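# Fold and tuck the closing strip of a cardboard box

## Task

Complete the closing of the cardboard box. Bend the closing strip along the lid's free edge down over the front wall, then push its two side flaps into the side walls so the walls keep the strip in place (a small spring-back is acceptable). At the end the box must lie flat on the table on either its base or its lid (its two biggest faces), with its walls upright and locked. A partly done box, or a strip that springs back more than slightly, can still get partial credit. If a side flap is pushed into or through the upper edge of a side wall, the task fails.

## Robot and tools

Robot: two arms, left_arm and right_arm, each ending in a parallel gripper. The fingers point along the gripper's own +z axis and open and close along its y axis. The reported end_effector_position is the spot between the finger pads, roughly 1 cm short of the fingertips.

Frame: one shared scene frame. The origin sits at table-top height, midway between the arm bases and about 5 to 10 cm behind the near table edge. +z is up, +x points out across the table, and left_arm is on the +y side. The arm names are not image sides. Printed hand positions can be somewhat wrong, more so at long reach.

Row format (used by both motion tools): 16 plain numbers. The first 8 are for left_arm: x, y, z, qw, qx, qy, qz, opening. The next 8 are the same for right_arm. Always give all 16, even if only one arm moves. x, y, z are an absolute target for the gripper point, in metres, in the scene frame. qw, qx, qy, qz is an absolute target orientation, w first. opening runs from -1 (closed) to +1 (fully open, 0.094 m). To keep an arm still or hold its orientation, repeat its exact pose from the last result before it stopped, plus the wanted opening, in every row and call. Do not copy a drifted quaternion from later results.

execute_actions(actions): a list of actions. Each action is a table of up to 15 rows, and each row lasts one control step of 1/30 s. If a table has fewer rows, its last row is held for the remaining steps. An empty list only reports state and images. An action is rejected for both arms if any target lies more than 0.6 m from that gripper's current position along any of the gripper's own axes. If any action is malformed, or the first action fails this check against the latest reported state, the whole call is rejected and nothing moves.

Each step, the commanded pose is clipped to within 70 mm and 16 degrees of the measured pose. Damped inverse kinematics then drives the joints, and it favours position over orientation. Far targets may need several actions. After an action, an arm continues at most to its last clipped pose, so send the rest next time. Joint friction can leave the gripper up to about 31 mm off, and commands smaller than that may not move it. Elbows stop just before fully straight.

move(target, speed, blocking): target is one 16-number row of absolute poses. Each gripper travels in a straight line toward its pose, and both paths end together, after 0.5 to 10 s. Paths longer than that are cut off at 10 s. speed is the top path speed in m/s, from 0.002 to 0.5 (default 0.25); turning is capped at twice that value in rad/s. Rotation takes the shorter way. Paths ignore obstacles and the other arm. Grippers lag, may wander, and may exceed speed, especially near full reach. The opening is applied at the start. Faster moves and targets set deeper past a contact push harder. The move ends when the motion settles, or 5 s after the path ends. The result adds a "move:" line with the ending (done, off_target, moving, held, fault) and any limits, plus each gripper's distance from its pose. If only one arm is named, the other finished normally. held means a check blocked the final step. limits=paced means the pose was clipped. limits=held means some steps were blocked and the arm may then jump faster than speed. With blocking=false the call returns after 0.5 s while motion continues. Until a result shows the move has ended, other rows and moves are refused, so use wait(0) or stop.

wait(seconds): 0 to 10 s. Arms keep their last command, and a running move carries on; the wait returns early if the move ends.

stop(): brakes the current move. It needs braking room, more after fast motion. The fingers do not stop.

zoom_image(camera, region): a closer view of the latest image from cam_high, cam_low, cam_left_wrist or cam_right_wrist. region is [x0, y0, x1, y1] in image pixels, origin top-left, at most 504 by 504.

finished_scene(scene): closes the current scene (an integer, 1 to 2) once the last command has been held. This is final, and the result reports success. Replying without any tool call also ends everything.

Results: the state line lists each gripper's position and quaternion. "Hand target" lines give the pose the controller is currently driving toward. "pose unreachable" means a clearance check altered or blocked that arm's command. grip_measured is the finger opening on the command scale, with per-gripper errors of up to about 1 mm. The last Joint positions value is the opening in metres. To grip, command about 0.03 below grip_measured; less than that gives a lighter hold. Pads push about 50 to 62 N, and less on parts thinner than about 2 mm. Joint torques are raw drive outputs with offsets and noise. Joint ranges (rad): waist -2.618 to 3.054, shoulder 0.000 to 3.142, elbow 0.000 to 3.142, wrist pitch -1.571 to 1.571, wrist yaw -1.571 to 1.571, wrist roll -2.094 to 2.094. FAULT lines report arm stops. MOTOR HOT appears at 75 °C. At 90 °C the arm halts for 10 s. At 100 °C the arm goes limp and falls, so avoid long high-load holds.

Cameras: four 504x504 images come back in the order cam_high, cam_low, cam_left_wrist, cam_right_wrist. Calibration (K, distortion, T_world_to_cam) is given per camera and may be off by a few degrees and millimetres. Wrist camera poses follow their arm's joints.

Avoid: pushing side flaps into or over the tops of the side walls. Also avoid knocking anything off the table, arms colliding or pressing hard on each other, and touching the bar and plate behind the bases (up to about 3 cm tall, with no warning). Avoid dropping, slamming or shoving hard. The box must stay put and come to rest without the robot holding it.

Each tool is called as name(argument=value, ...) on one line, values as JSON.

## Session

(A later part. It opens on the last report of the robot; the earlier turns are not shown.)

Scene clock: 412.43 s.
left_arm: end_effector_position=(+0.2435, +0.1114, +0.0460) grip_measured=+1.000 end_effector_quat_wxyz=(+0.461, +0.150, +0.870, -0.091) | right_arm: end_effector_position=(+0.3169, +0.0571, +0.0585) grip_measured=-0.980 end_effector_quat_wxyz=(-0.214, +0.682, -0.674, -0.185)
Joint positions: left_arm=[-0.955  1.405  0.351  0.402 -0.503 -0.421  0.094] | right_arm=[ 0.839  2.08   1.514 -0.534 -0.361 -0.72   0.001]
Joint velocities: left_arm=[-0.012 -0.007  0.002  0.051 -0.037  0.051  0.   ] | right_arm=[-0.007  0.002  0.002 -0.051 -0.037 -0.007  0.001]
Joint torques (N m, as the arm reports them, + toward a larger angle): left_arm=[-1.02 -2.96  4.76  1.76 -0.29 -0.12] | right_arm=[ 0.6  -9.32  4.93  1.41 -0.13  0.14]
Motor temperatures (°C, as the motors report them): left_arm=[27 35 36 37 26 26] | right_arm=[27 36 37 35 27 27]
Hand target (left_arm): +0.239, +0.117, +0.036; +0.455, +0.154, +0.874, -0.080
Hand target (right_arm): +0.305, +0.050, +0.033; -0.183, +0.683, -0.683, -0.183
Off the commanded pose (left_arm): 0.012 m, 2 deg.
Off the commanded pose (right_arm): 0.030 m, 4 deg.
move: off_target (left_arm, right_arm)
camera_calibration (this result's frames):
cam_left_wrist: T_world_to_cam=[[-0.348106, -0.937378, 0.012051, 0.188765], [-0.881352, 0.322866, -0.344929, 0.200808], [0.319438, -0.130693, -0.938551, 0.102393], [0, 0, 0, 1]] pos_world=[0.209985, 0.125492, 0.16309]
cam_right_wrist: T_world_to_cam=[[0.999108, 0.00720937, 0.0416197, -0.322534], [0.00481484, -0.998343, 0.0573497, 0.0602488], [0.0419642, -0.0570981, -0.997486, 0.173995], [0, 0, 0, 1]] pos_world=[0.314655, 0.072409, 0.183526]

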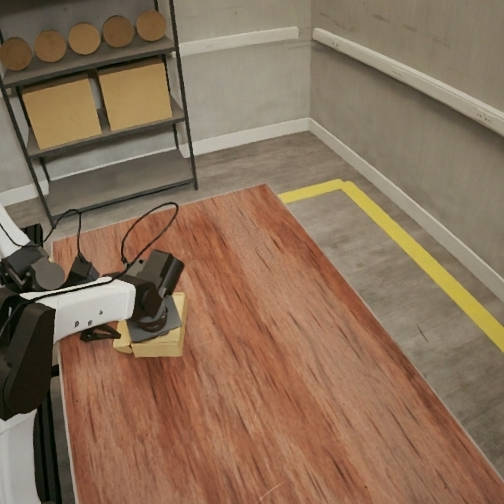

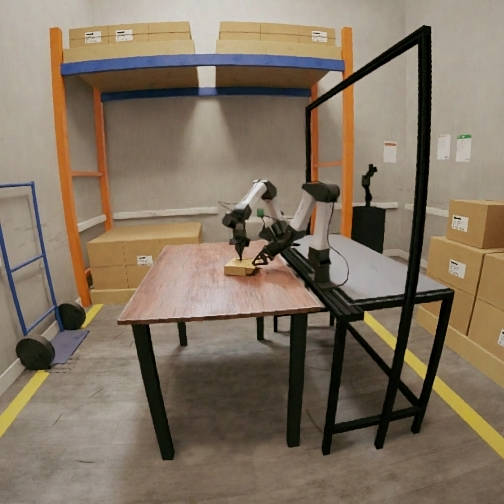

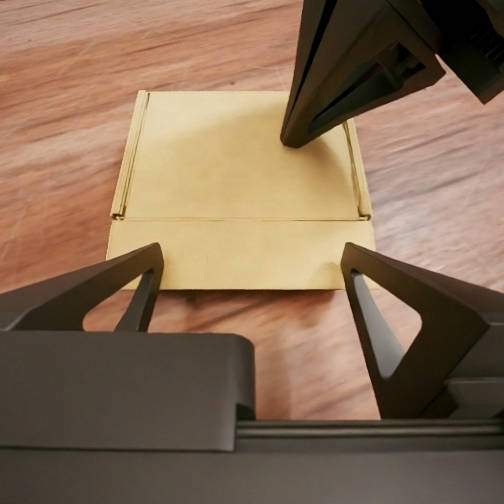

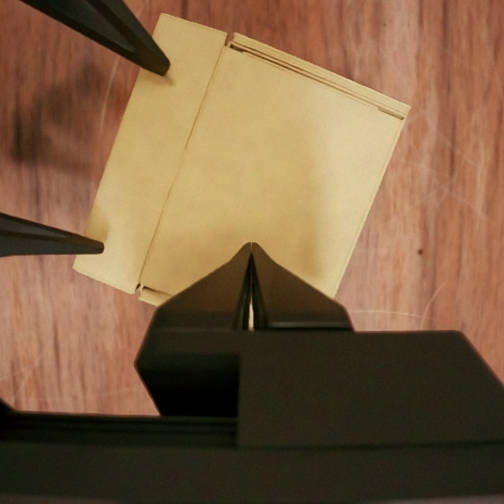

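move(target=[0.24,0.116,0.02,0.455,0.154,0.874,-0.08,1, 0.305,0.05,0.032,0.183,-0.683,0.683,0.183,-1], speed=0.015)

zoom_image(camera="cam_high", region=[90,290,200,370])

zoom_image(camera="cam_low", region=[215,240,275,285])

Scene clock: 417.60 s.
left_arm: end_effector_position=(+0.2498, +0.1059, +0.0456) grip_measured=+1.000 end_effector_quat_wxyz=(+0.483, +0.137, +0.859, -0.101) | right_arm: end_effector_position=(+0.3169, +0.0571, +0.0585) grip_measured=-0.980 end_effector_quat_wxyz=(-0.214, +0.682, -0.674, -0.185)
Joint positions: left_arm=[-0.959  1.473  0.336  0.542 -0.527 -0.418  0.094] | right_arm=[ 0.839  2.08   1.514 -0.534 -0.361 -0.72   0.001]
Joint velocities: left_arm=[ 0.012  0.002  0.007  0.037 -0.007  0.007  0.   ] | right_arm=[-0.022 -0.022 -0.002 -0.037 -0.022  0.11   0.001]
Joint torques (N m, as the arm reports them, + toward a larger angle): left_arm=[-0.78 -2.44  4.03  1.55 -0.05 -0.16] | right_arm=[ 0.58 -9.39  4.86  1.38 -0.18  0.13]
Motor temperatures (°C, as the motors report them): left_arm=[27 35 36 37 26 26] | right_arm=[27 37 37 35 27 27]
Hand target (left_arm): +0.239, +0.117, +0.022; +0.455, +0.154, +0.874, -0.080
Hand target (right_arm): +0.305, +0.050, +0.033; -0.183, +0.683, -0.683, -0.183
Off the commanded pose (left_arm): 0.029 m, 5 deg.
Off the commanded pose (right_arm): 0.030 m, 4 deg.
move: off_target (left_arm, right_arm)
camera_calibration (this result's frames):
cam_left_wrist: T_world_to_cam=[[-0.337171, -0.940881, 0.0325462, 0.182452], [-0.869019, 0.29775, -0.395159, 0.2099], [0.362107, -0.16152, -0.918036, 0.0909526], [0, 0, 0, 1]] pos_world=[0.21099, 0.123859, 0.160503]
cam_right_wrist: T_world_to_cam=[[0.999108, 0.00720937, 0.0416197, -0.322534], [0.00481484, -0.998343, 0.0573497, 0.0602488], [0.0419642, -0.0570981, -0.997486, 0.173995], [0, 0, 0, 1]] pos_world=[0.314655, 0.072409, 0.183526]

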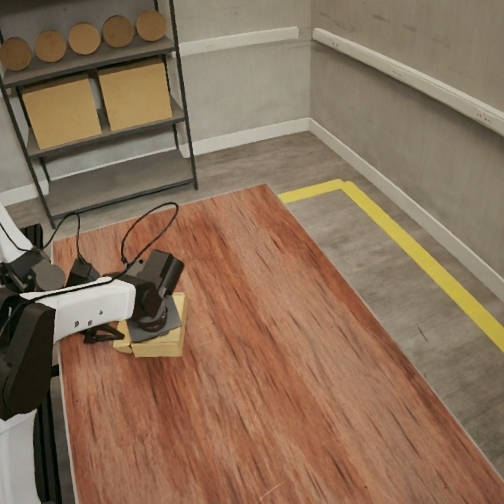

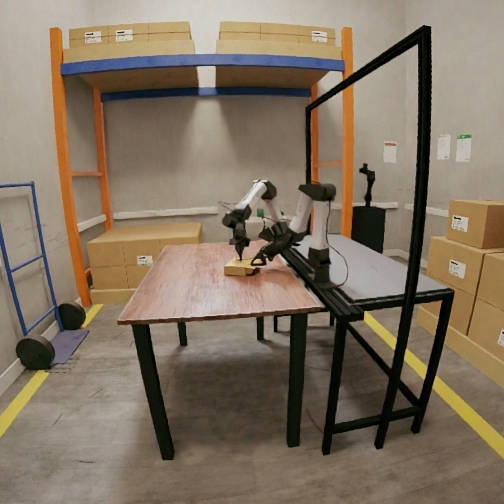

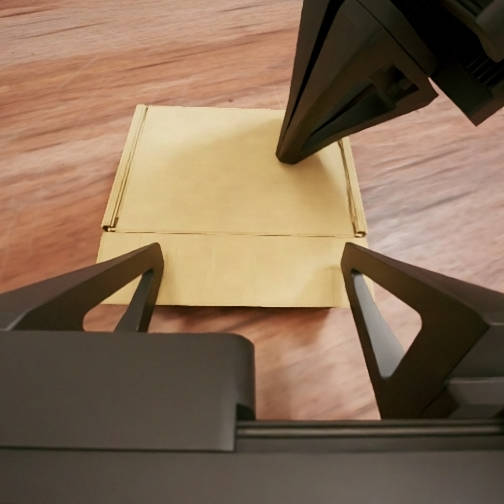

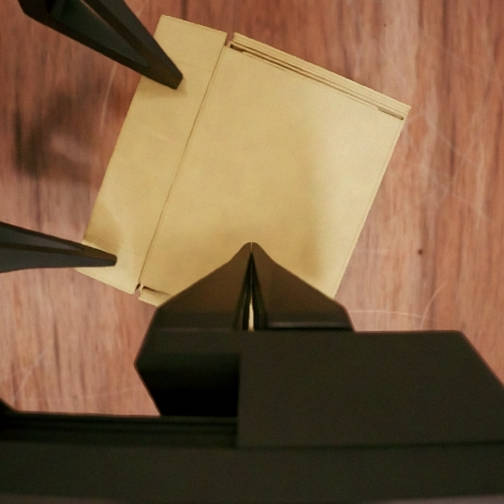

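Region (90, 290, 200, 370) of cam_high's 504x504 image, scaled by 4.582, with more detail than that image has; it fills the top 367 rows of this view, and the rest is white.

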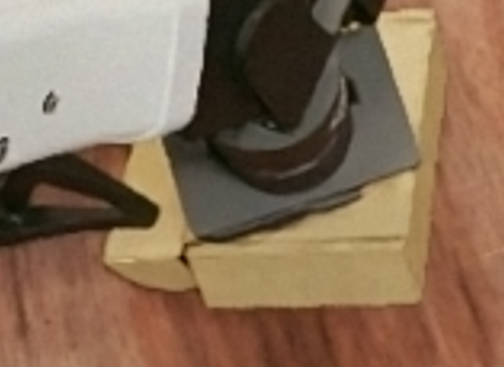

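Region (215, 240, 275, 285) of cam_low's 504x504 image, scaled by 8.400, with more detail than that image has; it fills the top 378 rows of this view, and the rest is white.

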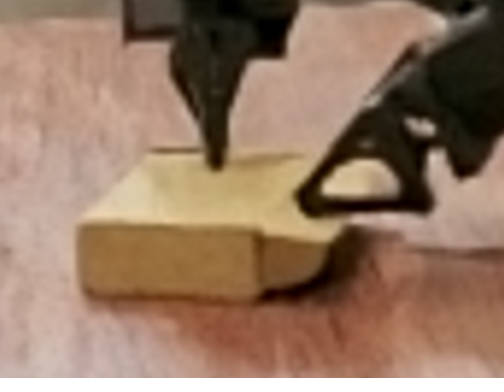

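move(target=[0.19,0.133,0.08,0.369,-0.44,0.628,-0.527,-1, 0.31,0.054,0.045,0.183,-0.683,0.683,0.183,-1], speed=0.3)

Scene clock: 432.10 s.
left_arm: end_effector_position=(+0.1935, +0.1246, +0.0895) grip_measured=-0.983 end_effector_quat_wxyz=(+0.365, -0.437, +0.623, -0.536) | right_arm: end_effector_position=(+0.3157, +0.0560, +0.0577) grip_measured=-0.980 end_effector_quat_wxyz=(-0.211, +0.682, -0.675, -0.185)
Joint positions: left_arm=[-1.287  1.576  0.026  1.334 -0.949 -1.8    0.001] | right_arm=[ 0.839  2.08   1.514 -0.542 -0.361 -0.72   0.001]
Joint velocities: left_arm=[ 0.007  0.027  0.002  0.022 -0.037  0.007 -0.001] | right_arm=[-0.002 -0.002  0.002 -0.007 -0.066 -0.007  0.001]
Joint torques (N m, as the arm reports them, + toward a larger angle): left_arm=[-1.11 -2.    1.91  1.71 -0.24 -0.06] | right_arm=[ 0.57 -8.9   9.14  0.87 -0.2   0.1 ]
Motor temperatures (°C, as the motors report them): left_arm=[27 33 35 38 26 26] | right_arm=[27 38 37 35 27 27]
Hand target (left_arm): +0.191, +0.132, +0.083; +0.370, -0.436, +0.629, -0.527
Hand target (right_arm): +0.310, +0.054, +0.045; -0.184, +0.683, -0.683, -0.183
Off the commanded pose (left_arm): 0.013 m, 1 deg.
Off the commanded pose (right_arm): 0.014 m, 3 deg.
move: off_target (left_arm, right_arm)
camera_calibration (this result's frames):
cam_left_wrist: T_world_to_cam=[[0.150509, -0.0504739, 0.987319, -0.111122], [-0.825984, -0.555192, 0.0975319, 0.22656], [0.543229, -0.83019, -0.125252, 0.131923], [0, 0, 0, 1]] pos_world=[0.132195, 0.229697, 0.10414]
cam_right_wrist: T_world_to_cam=[[0.999318, 0.00746712, 0.03616, -0.321108], [0.00518946, -0.99802, 0.0626776, 0.0587239], [0.0365564, -0.0624472, -0.997379, 0.175208], [0, 0, 0, 1]] pos_world=[0.31418, 0.0719467, 0.18268]

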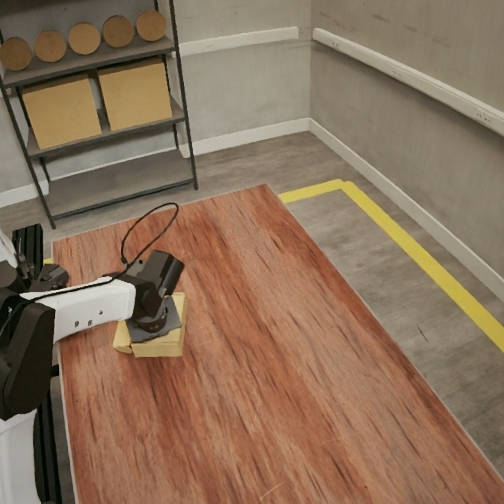

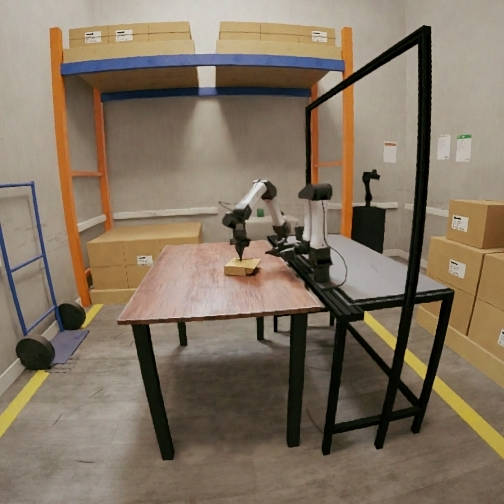

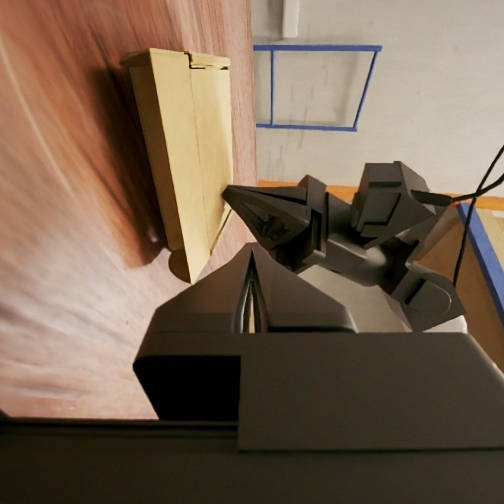

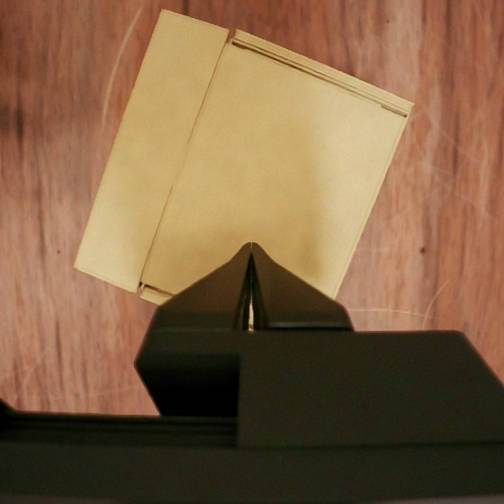

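zoom_image(camera="cam_left_wrist", region=[105,30,205,110])

zoom_image(camera="cam_left_wrist", region=[140,220,240,300])

Region (105, 30, 205, 110) of cam_left_wrist's 504x504 image, scaled by 5.040, with more detail than that image has; it fills the top 403 rows of this view, and the rest is white.

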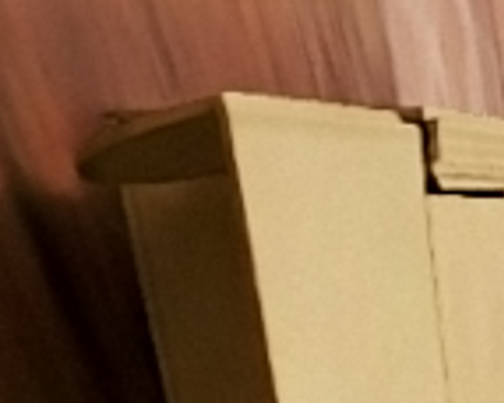

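Region (140, 220, 240, 300) of cam_left_wrist's 504x504 image, scaled by 5.040, with more detail than that image has; it fills the top 403 rows of this view, and the rest is white.

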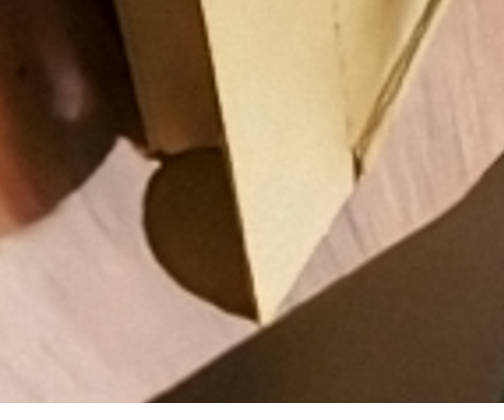

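move(target=[0.212,0.172,0.05,0.308,-0.483,0.691,-0.44,-1, 0.275,0.068,0.09,0.269,-0.573,0.771,0.066,0], speed=0.15)

move(target=[0.212,0.172,0.015,0.308,-0.483,0.691,-0.44,-1, 0.268,0.064,0.045,0.269,-0.573,0.771,0.066,0], speed=0.04)

Scene clock: 451.00 s.
left_arm: end_effector_position=(+0.2109, +0.1693, +0.0492) grip_measured=-0.983 end_effector_quat_wxyz=(+0.309, -0.483, +0.691, -0.440) | right_arm: end_effector_position=(+0.2799, +0.0764, +0.0964) grip_measured=-0.002 end_effector_quat_wxyz=(+0.276, -0.573, +0.768, +0.073)
Joint positions: left_arm=[-1.     1.15   0.011  0.639 -0.613 -1.913  0.001] | right_arm=[ 1.07   1.919  1.409 -0.465  0.07  -0.296  0.047]
Joint velocities: left_arm=[ 0.007 -0.012 -0.002 -0.007  0.051 -0.022  0.   ] | right_arm=[-0.017  0.002 -0.012  0.007  0.022  0.007  0.   ]
Joint torques (N m, as the arm reports them, + toward a larger angle): left_arm=[ 0.29 -3.65  5.37  1.51 -0.13 -0.07] | right_arm=[  0.44 -10.9    5.89   1.54   0.06   0.13]
Motor temperatures (°C, as the motors report them): left_arm=[27 32 33 39 26 26] | right_arm=[27 39 39 34 27 27]
Hand target (left_arm): +0.210, +0.172, +0.049; +0.306, -0.486, +0.690, -0.440
Hand target (right_arm): +0.274, +0.070, +0.091; +0.267, -0.573, +0.772, +0.067
Off the commanded pose (left_arm): 0.003 m, 0 deg.
Off the commanded pose (right_arm): 0.012 m, 1 deg.
move: off_target (right_arm)
camera_calibration (this result's frames):
cam_left_wrist: T_world_to_cam=[[0.393286, -0.155102, 0.906239, -0.101188], [-0.778745, -0.580169, 0.238661, 0.257026], [0.488755, -0.799592, -0.348957, 0.17186], [0, 0, 0, 1]] pos_world=[0.155956, 0.270843, 0.0903302]
cam_right_wrist: T_world_to_cam=[[0.923995, -0.324167, 0.202852, -0.256563], [-0.346112, -0.934499, 0.0831708, 0.168298], [0.162603, -0.147059, -0.975671, 0.185482], [0, 0, 0, 1]] pos_world=[0.265153, 0.101382, 0.219016]

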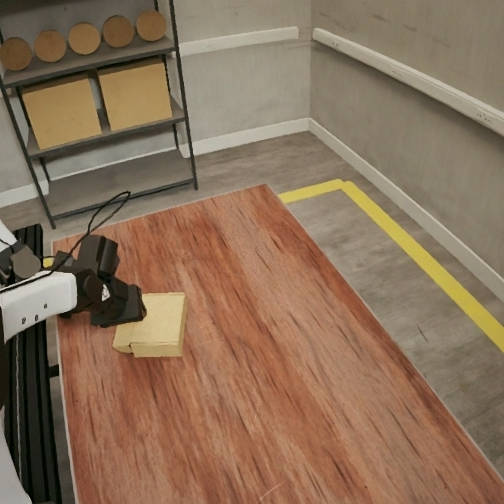

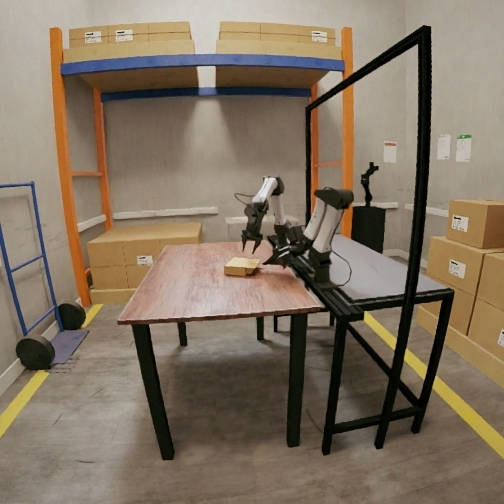

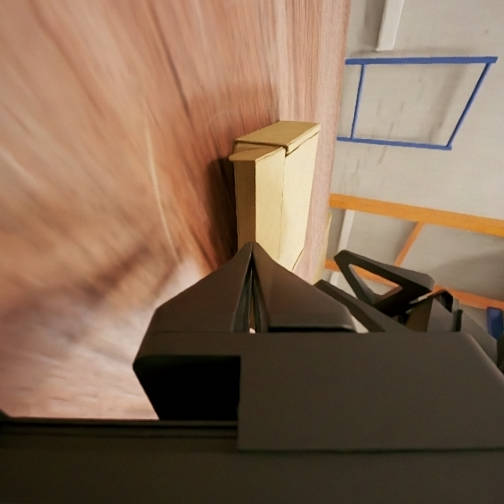

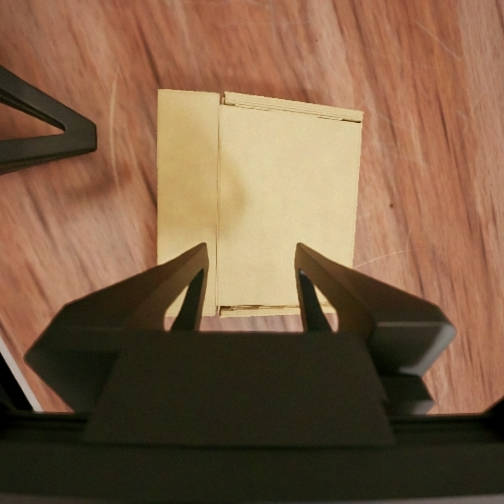

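Scene clock: 452.60 s.
left_arm: end_effector_position=(+0.2144, +0.1641, +0.0216) grip_measured=-0.983 end_effector_quat_wxyz=(+0.305, -0.492, +0.695, -0.427) | right_arm: end_effector_position=(+0.2760, +0.0684, +0.0652) grip_measured=-0.002 end_effector_quat_wxyz=(+0.286, -0.568, +0.768, +0.074)
Joint positions: left_arm=[-1.     1.503  0.011  0.951 -0.613 -1.941  0.001] | right_arm=[ 1.07   1.919  1.265 -0.301  0.077 -0.291  0.047]
Joint velocities: left_arm=[-0.007  0.032  0.007  0.11  -0.037 -0.037  0.   ] | right_arm=[-0.012 -0.002 -0.007  0.051 -0.037  0.007 -0.001]
Joint torques (N m, as the arm reports them, + toward a larger angle): left_arm=[-0.41 -1.53  2.45  1.75 -0.33 -0.08] | right_arm=[ 1.16 -8.29  5.86  1.65  0.04  0.04]
Motor temperatures (°C, as the motors report them): left_arm=[27 32 33 39 26 26] | right_arm=[27 39 39 35 27 27]
Hand target (left_arm): +0.212, +0.172, +0.016; +0.310, -0.496, +0.695, -0.419
Hand target (right_arm): +0.268, +0.064, +0.045; +0.269, -0.573, +0.771, +0.066
Off the commanded pose (left_arm): 0.011 m, 2 deg.
Off the commanded pose (right_arm): 0.022 m, 2 deg.
joint sent to its limit (left arm) — the command would take joint 3 (elbow) past its lower limit, so that joint was sent only as far as its limit.
move: off_target (left_arm, right_arm)
camera_calibration (this result's frames):
cam_left_wrist: T_world_to_cam=[[0.421168, -0.160356, 0.892694, -0.0831746], [-0.763982, -0.593188, 0.253888, 0.261914], [0.488823, -0.788932, -0.372341, 0.155086], [0, 0, 0, 1]] pos_world=[0.159319, 0.264379, 0.0654977]
cam_right_wrist: T_world_to_cam=[[0.918458, -0.335022, 0.210228, -0.247389], [-0.354905, -0.932697, 0.0641746, 0.16567], [0.174579, -0.133553, -0.975544, 0.150225], [0, 0, 0, 1]] pos_world=[0.259787, 0.0917025, 0.187928]

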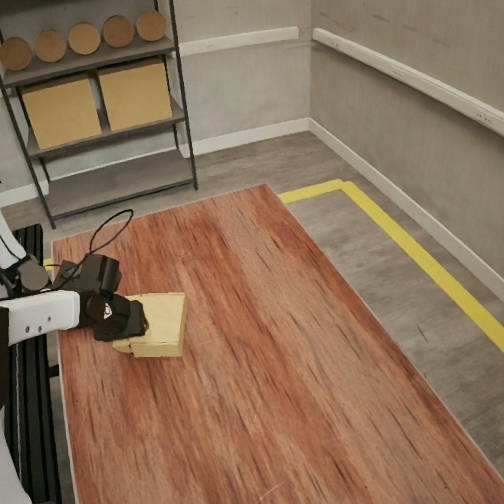

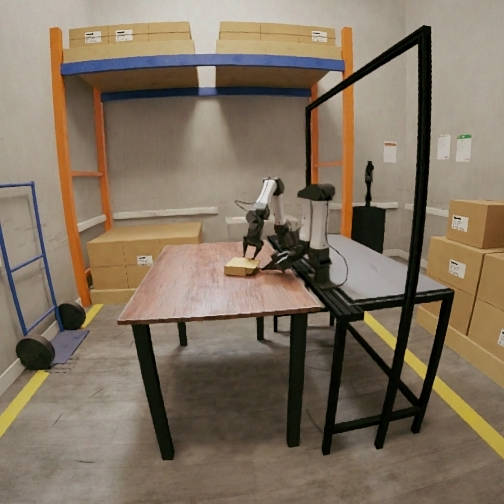

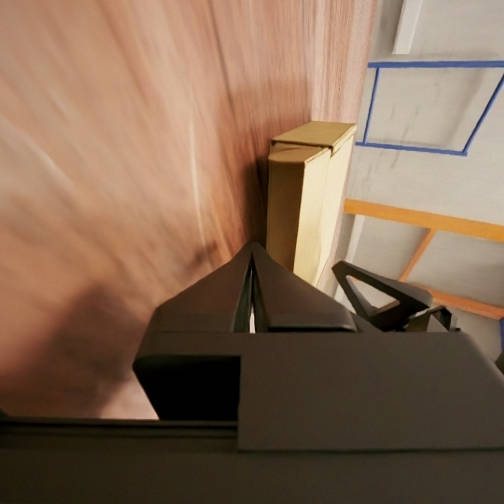

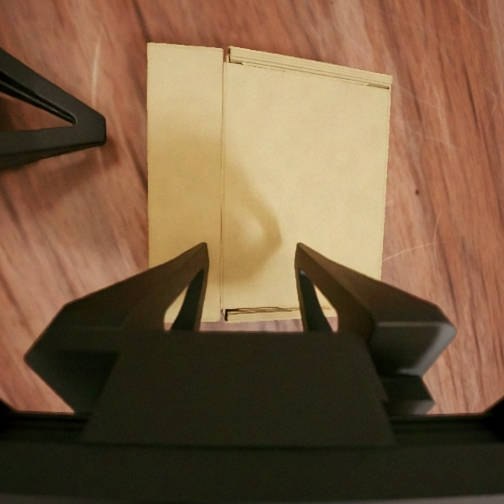

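move(target=[0.257,0.15,0.018,0.308,-0.483,0.691,-0.44,-1, 0.268,0.064,0.042,0.269,-0.573,0.771,0.066,0.3], speed=0.04)

Scene clock: 458.10 s.
left_arm: end_effector_position=(+0.2529, +0.1530, +0.0185) grip_measured=-0.983 end_effector_quat_wxyz=(+0.308, -0.485, +0.692, -0.439) | right_arm: end_effector_position=(+0.2774, +0.0722, +0.0643) grip_measured=+0.298 end_effector_quat_wxyz=(+0.292, -0.568, +0.766, +0.076)
Joint positions: left_arm=[-0.838  1.728  0.1    1.168 -0.468 -1.831  0.001] | right_arm=[ 1.071  1.927  1.265 -0.28   0.078 -0.291  0.061]
Joint velocities: left_arm=[-0.007 -0.002 -0.002  0.022 -0.051  0.037 -0.   ] | right_arm=[ 0.002  0.002  0.007 -0.037 -0.081  0.007 -0.001]
Joint torques (N m, as the arm reports them, + toward a larger angle): left_arm=[ 0.33 -3.12  4.26  1.87 -0.09  0.01] | right_arm=[ 0.7  -8.66  5.33  1.67  0.08  0.14]
Motor temperatures (°C, as the motors report them): left_arm=[27 32 33 39 26 26] | right_arm=[27 39 38 35 27 27]
Hand target (left_arm): +0.257, +0.151, +0.018; +0.308, -0.483, +0.691, -0.440
Hand target (right_arm): +0.268, +0.064, +0.042; +0.269, -0.573, +0.771, +0.066
Off the commanded pose (left_arm): 0.005 m, 0 deg.
Off the commanded pose (right_arm): 0.026 m, 3 deg.
move: off_target (right_arm)
camera_calibration (this result's frames):
cam_left_wrist: T_world_to_cam=[[0.39823, -0.154422, 0.904194, -0.0937512], [-0.776837, -0.58096, 0.24292, 0.287111], [0.487788, -0.799149, -0.351316, 0.127842], [0, 0, 0, 1]] pos_world=[0.198013, 0.254487, 0.0599374]
cam_right_wrist: T_world_to_cam=[[0.917226, -0.336453, 0.213298, -0.246986], [-0.354387, -0.9337, 0.0511332, 0.170453], [0.181953, -0.122491, -0.975648, 0.14682], [0, 0, 0, 1]] pos_world=[0.260234, 0.0940366, 0.187211]

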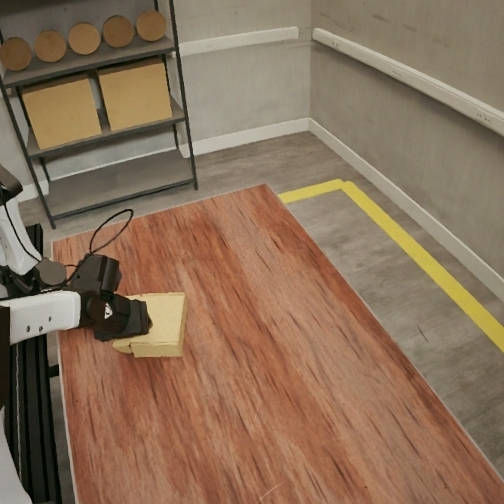

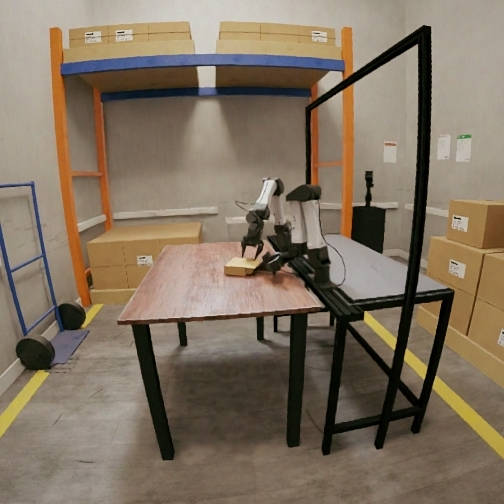

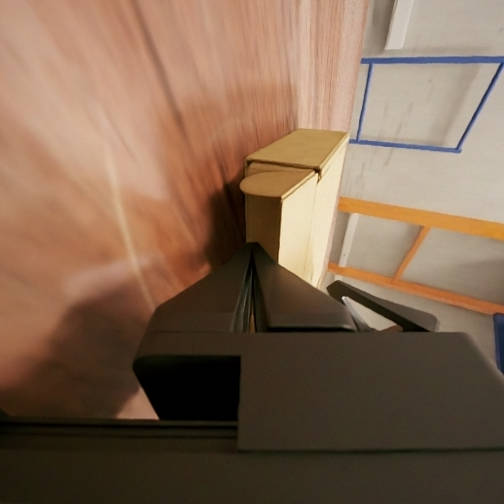

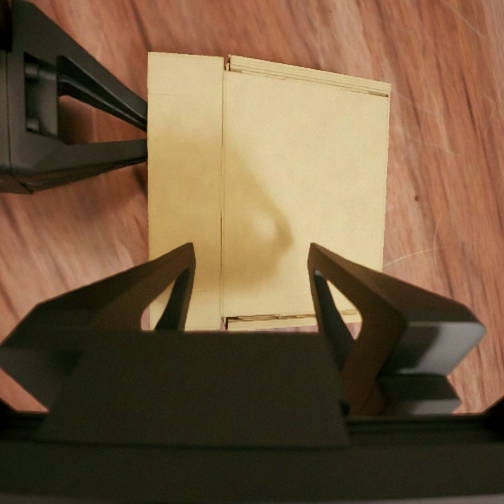

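zoom_image(camera="cam_left_wrist", region=[225,140,345,250])

Region (225, 140, 345, 250) of cam_left_wrist's 504x504 image, scaled by 4.200, with more detail than that image has; it fills the top 462 rows of this view, and the rest is white.

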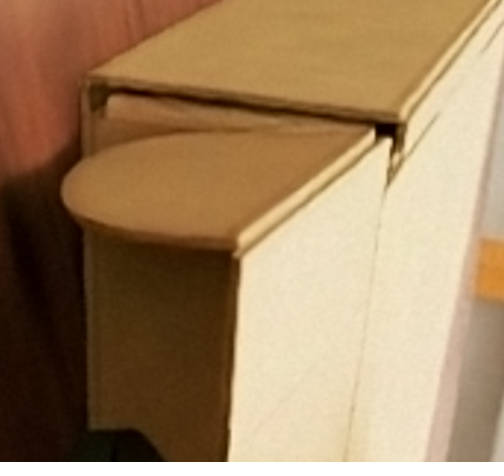

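move(target=[0.263,0.167,0.018,0.308,-0.483,0.691,-0.44,-1, 0.268,0.064,0.042,0.269,-0.573,0.771,0.066,0.3], speed=0.01)

zoom_image(camera="cam_left_wrist", region=[215,150,345,270])

Scene clock: 465.67 s.
left_arm: end_effector_position=(+0.2664, +0.1603, +0.0255) grip_measured=-0.983 end_effector_quat_wxyz=(+0.309, -0.483, +0.685, -0.450) | right_arm: end_effector_position=(+0.2781, +0.0732, +0.0653) grip_measured=+0.298 end_effector_quat_wxyz=(+0.295, -0.567, +0.766, +0.077)
Joint positions: left_arm=[-0.751  1.728  0.1    1.213 -0.387 -1.789  0.001] | right_arm=[ 1.071  1.927  1.265 -0.273  0.078 -0.29   0.061]
Joint velocities: left_arm=[ 0.012  0.007 -0.002 -0.037  0.037  0.081 -0.001] | right_arm=[-0.012 -0.012  0.012 -0.081  0.037 -0.007 -0.   ]
Joint torques (N m, as the arm reports them, + toward a larger angle): left_arm=[ 0.35 -3.21  1.98  2.03 -0.07  0.01] | right_arm=[ 0.71 -8.56  5.11  1.6   0.08  0.16]
Motor temperatures (°C, as the motors report them): left_arm=[27 32 33 40 26 26] | right_arm=[27 39 38 36 27 27]
Hand target (left_arm): +0.262, +0.167, +0.019; +0.308, -0.484, +0.691, -0.440
Hand target (right_arm): +0.268, +0.064, +0.042; +0.269, -0.573, +0.771, +0.066
Off the commanded pose (left_arm): 0.011 m, 1 deg.
Off the commanded pose (right_arm): 0.027 m, 3 deg.
move: off_target (left_arm, right_arm)
camera_calibration (this result's frames):
cam_left_wrist: T_world_to_cam=[[0.381172, -0.137126, 0.914278, -0.102793], [-0.782553, -0.574423, 0.240101, 0.300721], [0.492258, -0.806991, -0.326263, 0.128993], [0, 0, 0, 1]] pos_world=[0.211014, 0.262741, 0.0638634]
cam_right_wrist: T_world_to_cam=[[0.9162, -0.338491, 0.214481, -0.247157], [-0.355401, -0.933644, 0.044705, 0.17236], [0.185116, -0.117185, -0.975705, 0.146446], [0, 0, 0, 1]] pos_world=[0.260593, 0.0944238, 0.188193]

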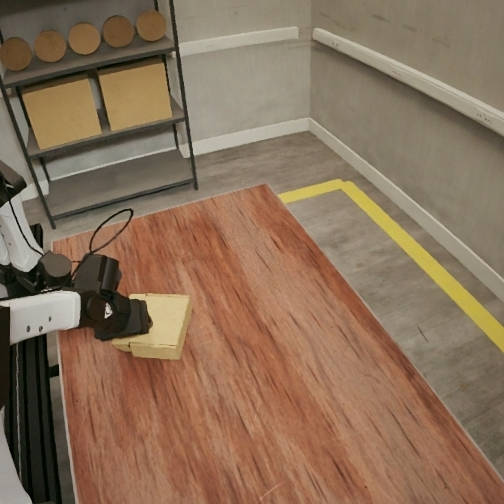

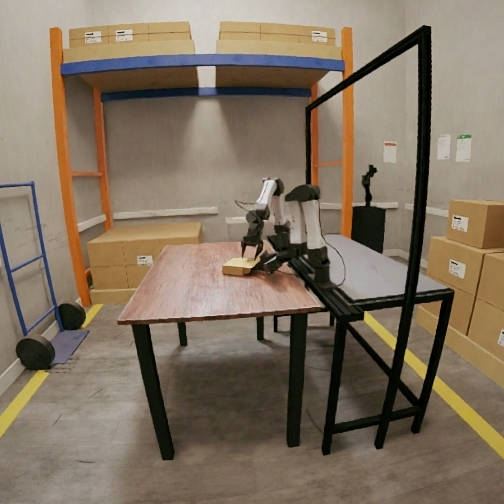

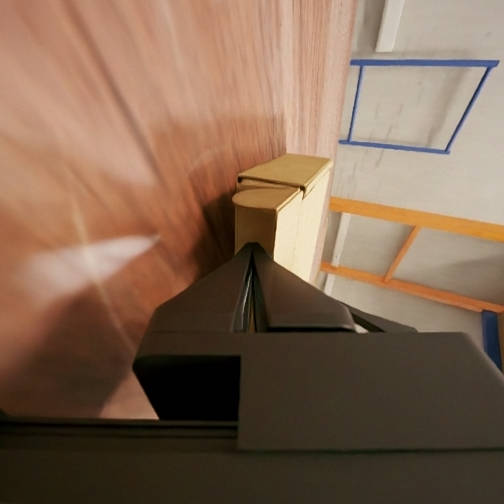

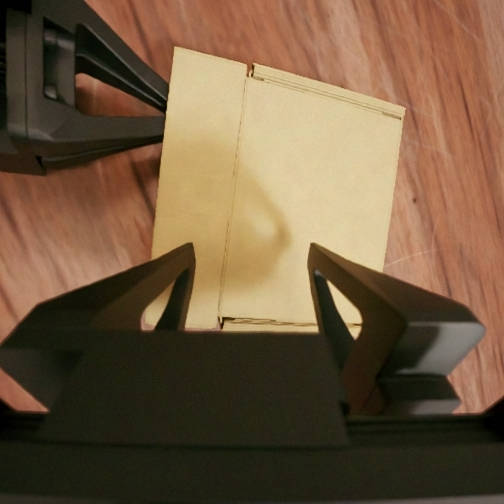

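Region (215, 150, 345, 270) of cam_left_wrist's 504x504 image, scaled by 3.877, with more detail than that image has; it fills the top 465 rows of this view, and the rest is white.

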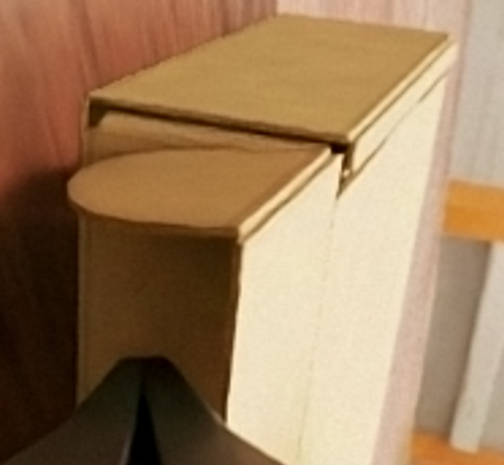

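move(target=[0.215,0.17,0.06,0.308,-0.483,0.691,-0.44,-1, 0.268,0.064,0.042,0.269,-0.573,0.771,0.066,0.3], speed=0.1)

move(target=[0.22,0.168,0.03,0.522,0.196,0.819,-0.125,-1, 0.268,0.064,0.042,0.269,-0.573,0.771,0.066,0.3], speed=0.3)

Scene clock: 474.67 s.
left_arm: end_effector_position=(+0.2162, +0.1690, +0.0546) grip_measured=-0.983 end_effector_quat_wxyz=(+0.308, -0.481, +0.696, -0.435) | right_arm: end_effector_position=(+0.2787, +0.0740, +0.0660) grip_measured=+0.298 end_effector_quat_wxyz=(+0.297, -0.566, +0.765, +0.078)
Joint positions: left_arm=[-0.961  1.099  0.039  0.561 -0.572 -1.887  0.001] | right_arm=[ 1.071  1.927  1.265 -0.268  0.078 -0.29   0.061]
Joint velocities: left_arm=[ 0.002 -0.012  0.002 -0.051  0.051  0.007  0.001] | right_arm=[ 0.027 -0.012  0.002 -0.066 -0.051 -0.037 -0.001]
Joint torques (N m, as the arm reports them, + toward a larger angle): left_arm=[-1.04 -3.52  6.5   1.58 -0.3  -0.1 ] | right_arm=[ 0.79 -8.54  5.38  1.53 -0.01  0.16]
Motor temperatures (°C, as the motors report them): left_arm=[27 32 33 40 26 26] | right_arm=[27 39 38 36 27 27]
Hand target (left_arm): +0.216, +0.169, +0.059; +0.309, -0.483, +0.691, -0.440
Hand target (right_arm): +0.268, +0.064, +0.042; +0.269, -0.573, +0.771, +0.066
Off the commanded pose (left_arm): 0.006 m, 1 deg.
Off the commanded pose (right_arm): 0.028 m, 4 deg.
move: off_target (right_arm)
camera_calibration (this result's frames):
cam_left_wrist: T_world_to_cam=[[0.399266, -0.167372, 0.901428, -0.107184], [-0.780694, -0.577592, 0.238545, 0.259655], [0.480732, -0.798983, -0.36128, 0.173295], [0, 0, 0, 1]] pos_world=[0.162198, 0.270494, 0.0972871]
cam_right_wrist: T_world_to_cam=[[0.915617, -0.339445, 0.215461, -0.247344], [-0.355563, -0.933803, 0.039844, 0.173676], [0.187673, -0.113092, -0.975699, 0.146119], [0, 0, 0, 1]] pos_world=[0.260803, 0.0947438, 0.188941]

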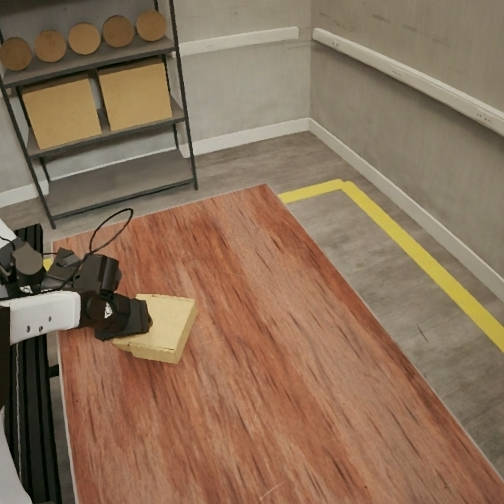

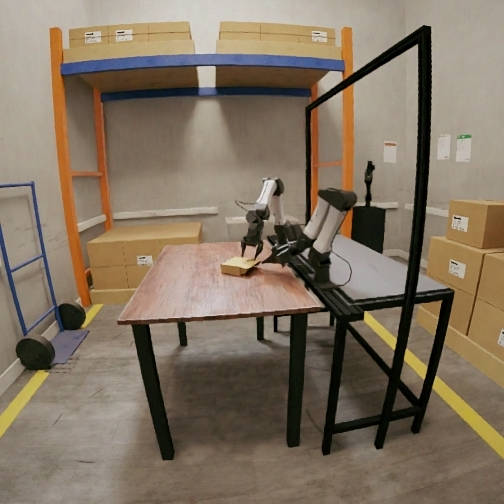

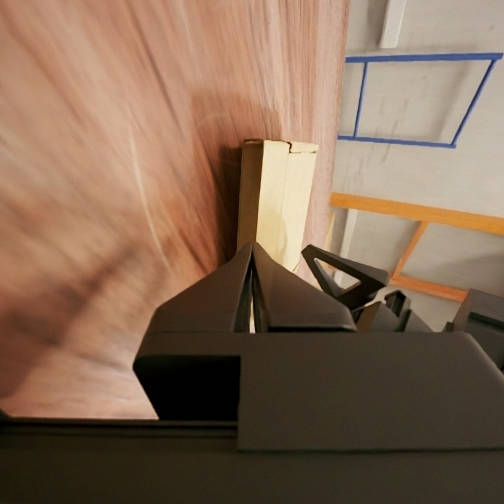

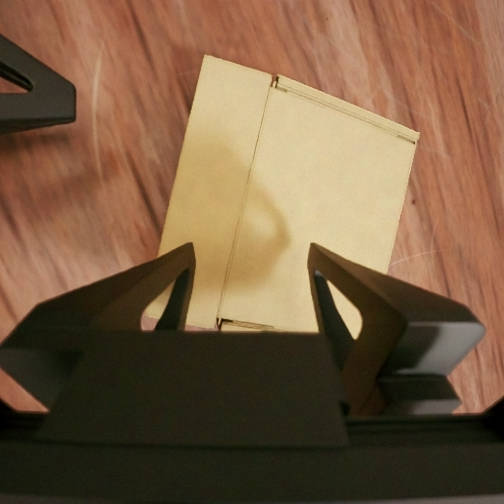

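Scene clock: 478.00 s.
left_arm: end_effector_position=(+0.2234, +0.1614, +0.0413) grip_measured=-0.983 end_effector_quat_wxyz=(+0.515, +0.186, +0.828, -0.120) | right_arm: end_effector_position=(+0.2787, +0.0740, +0.0660) grip_measured=+0.298 end_effector_quat_wxyz=(+0.297, -0.566, +0.765, +0.078)
Joint positions: left_arm=[-0.854  1.286  0.01   0.819 -0.389 -0.231  0.001] | right_arm=[ 1.071  1.927  1.265 -0.268  0.078 -0.29   0.061]
Joint velocities: left_arm=[-0.012 -0.007 -0.007  0.037 -0.007 -0.022 -0.001] | right_arm=[-0.002 -0.012  0.007  0.022 -0.037  0.007 -0.   ]
Joint torques (N m, as the arm reports them, + toward a larger angle): left_arm=[ 0.38 -0.9   3.95  1.99 -0.06 -0.07] | right_arm=[ 0.7  -8.68  5.19  1.58  0.04  0.12]
Motor temperatures (°C, as the motors report them): left_arm=[27 31 33 41 26 26] | right_arm=[27 40 38 36 27 27]
Hand target (left_arm): +0.219, +0.168, +0.031; +0.504, +0.193, +0.835, -0.112
Hand target (right_arm): +0.268, +0.064, +0.042; +0.269, -0.573, +0.771, +0.066
Off the commanded pose (left_arm): 0.014 m, 2 deg.
Off the commanded pose (right_arm): 0.028 m, 4 deg.
joint sent to its limit (left arm) — the command would take joint 3 (elbow) past its lower limit, so that joint was sent only as far as its limit.
move: off_target (left_arm, right_arm)
camera_calibration (this result's frames):
cam_left_wrist: T_world_to_cam=[[-0.434145, -0.900843, 0.000234484, 0.242458], [-0.795434, 0.383223, -0.469494, 0.141533], [0.422851, -0.204015, -0.882936, 0.0973442], [0, 0, 0, 1]] pos_world=[0.17668, 0.184037, 0.152341]
cam_right_wrist: T_world_to_cam=[[0.915617, -0.339445, 0.215461, -0.247344], [-0.355563, -0.933803, 0.039844, 0.173676], [0.187673, -0.113092, -0.975699, 0.146119], [0, 0, 0, 1]] pos_world=[0.260803, 0.0947438, 0.188941]

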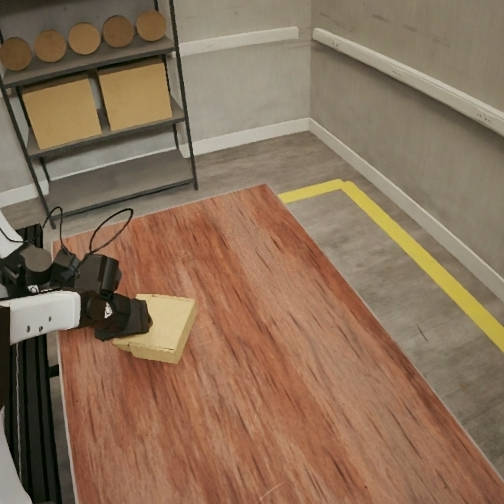

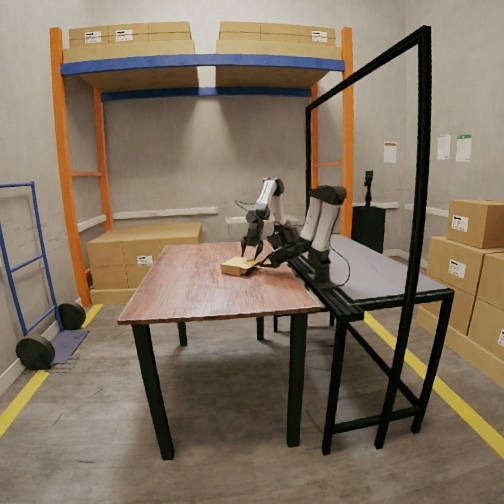

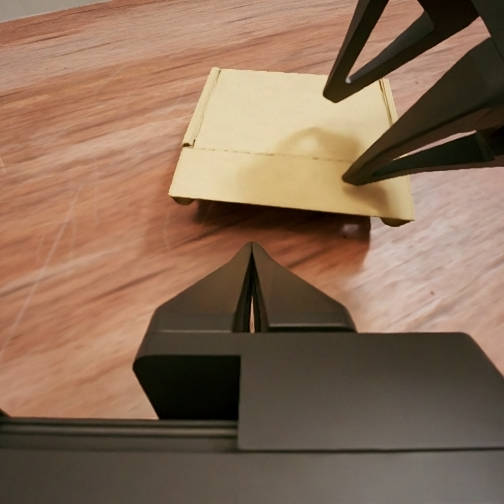

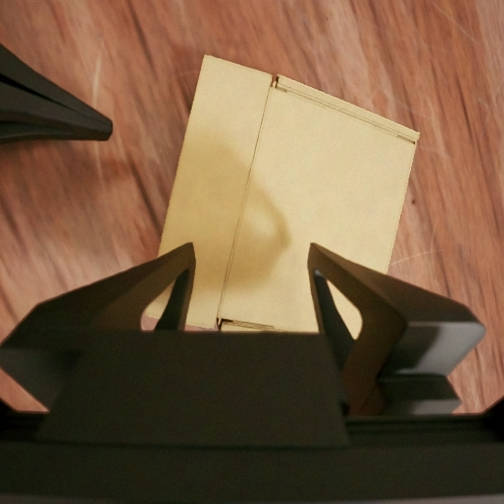

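move(target=[0.235,0.165,0.015,0.514,0.246,0.806,-0.157,-1, 0.28,0.08,0.03,0.253,-0.464,0.845,0.076,0.3], speed=0.05)

Scene clock: 485.97 s.
left_arm: end_effector_position=(+0.2402, +0.1581, +0.0252) grip_measured=-0.983 end_effector_quat_wxyz=(+0.504, +0.243, +0.815, -0.153) | right_arm: end_effector_position=(+0.2868, +0.0879, +0.0560) grip_measured=+0.298 end_effector_quat_wxyz=(+0.287, -0.458, +0.835, +0.100)
Joint positions: left_arm=[-0.654  1.589  0.01   1.157 -0.088 -0.075  0.001] | right_arm=[ 1.086  2.006  1.341 -0.278  0.119 -0.017  0.061]
Joint velocities: left_arm=[ 0.007 -0.002  0.012  0.022  0.007  0.051 -0.   ] | right_arm=[ 0.007  0.002  0.002  0.037 -0.037  0.007 -0.001]
Joint torques (N m, as the arm reports them, + toward a larger angle): left_arm=[ 0.36 -2.19  2.31  2.08  0.   -0.04] | right_arm=[ 0.27 -7.25  8.19  1.23  0.17  0.1 ]
Motor temperatures (°C, as the motors report them): left_arm=[27 31 33 41 26 26] | right_arm=[27 39 38 36 27 27]
Hand target (left_arm): +0.234, +0.164, +0.017; +0.492, +0.247, +0.821, -0.148
Hand target (right_arm): +0.280, +0.079, +0.030; +0.254, -0.464, +0.845, +0.076
Off the commanded pose (left_arm): 0.013 m, 2 deg.
Off the commanded pose (right_arm): 0.028 m, 5 deg.
joint sent to its limit (left arm) — the command would take joint 3 (elbow) past its lower limit, so that joint was sent only as far as its limit.
move: off_target (left_arm, right_arm)
camera_calibration (this result's frames):
cam_left_wrist: T_world_to_cam=[[-0.552106, -0.83376, -0.00487698, 0.264656], [-0.736486, 0.490418, -0.465917, 0.117346], [0.390854, -0.253643, -0.884815, 0.0910048], [0, 0, 0, 1]] pos_world=[0.196972, 0.186194, 0.136486]
cam_right_wrist: T_world_to_cam=[[0.827365, -0.553662, 0.0944815, -0.197015], [-0.557517, -0.829958, 0.0185643, 0.239876], [0.0681373, -0.0680345, -0.995354, 0.167834], [0, 0, 0, 1]] pos_world=[0.285302, 0.101426, 0.181215]

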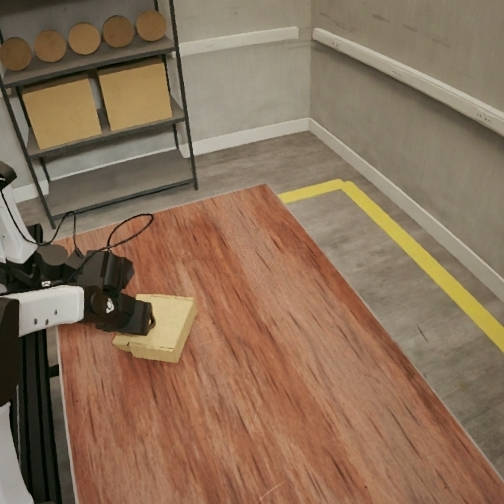

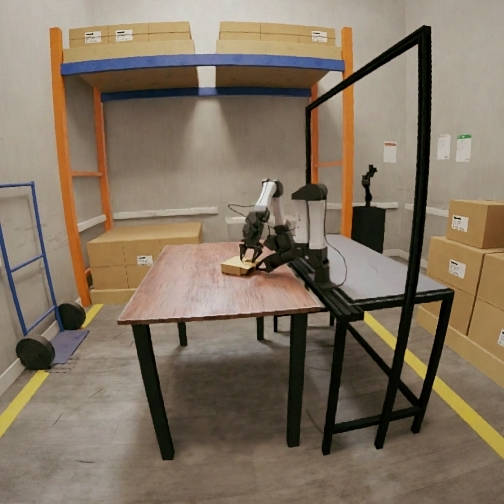

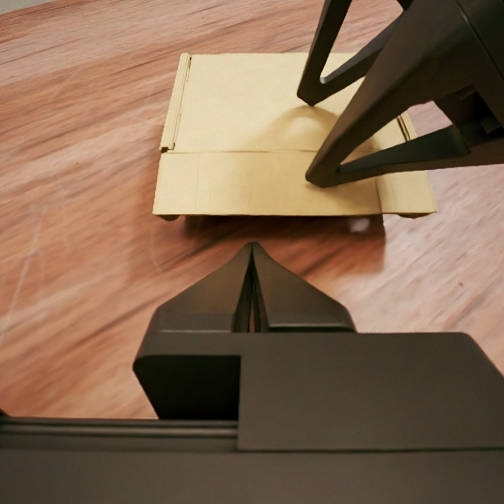

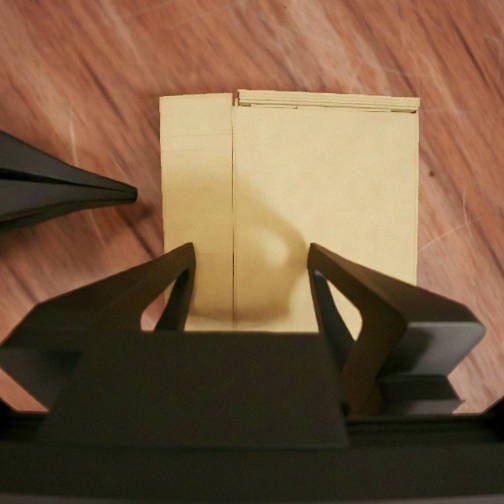

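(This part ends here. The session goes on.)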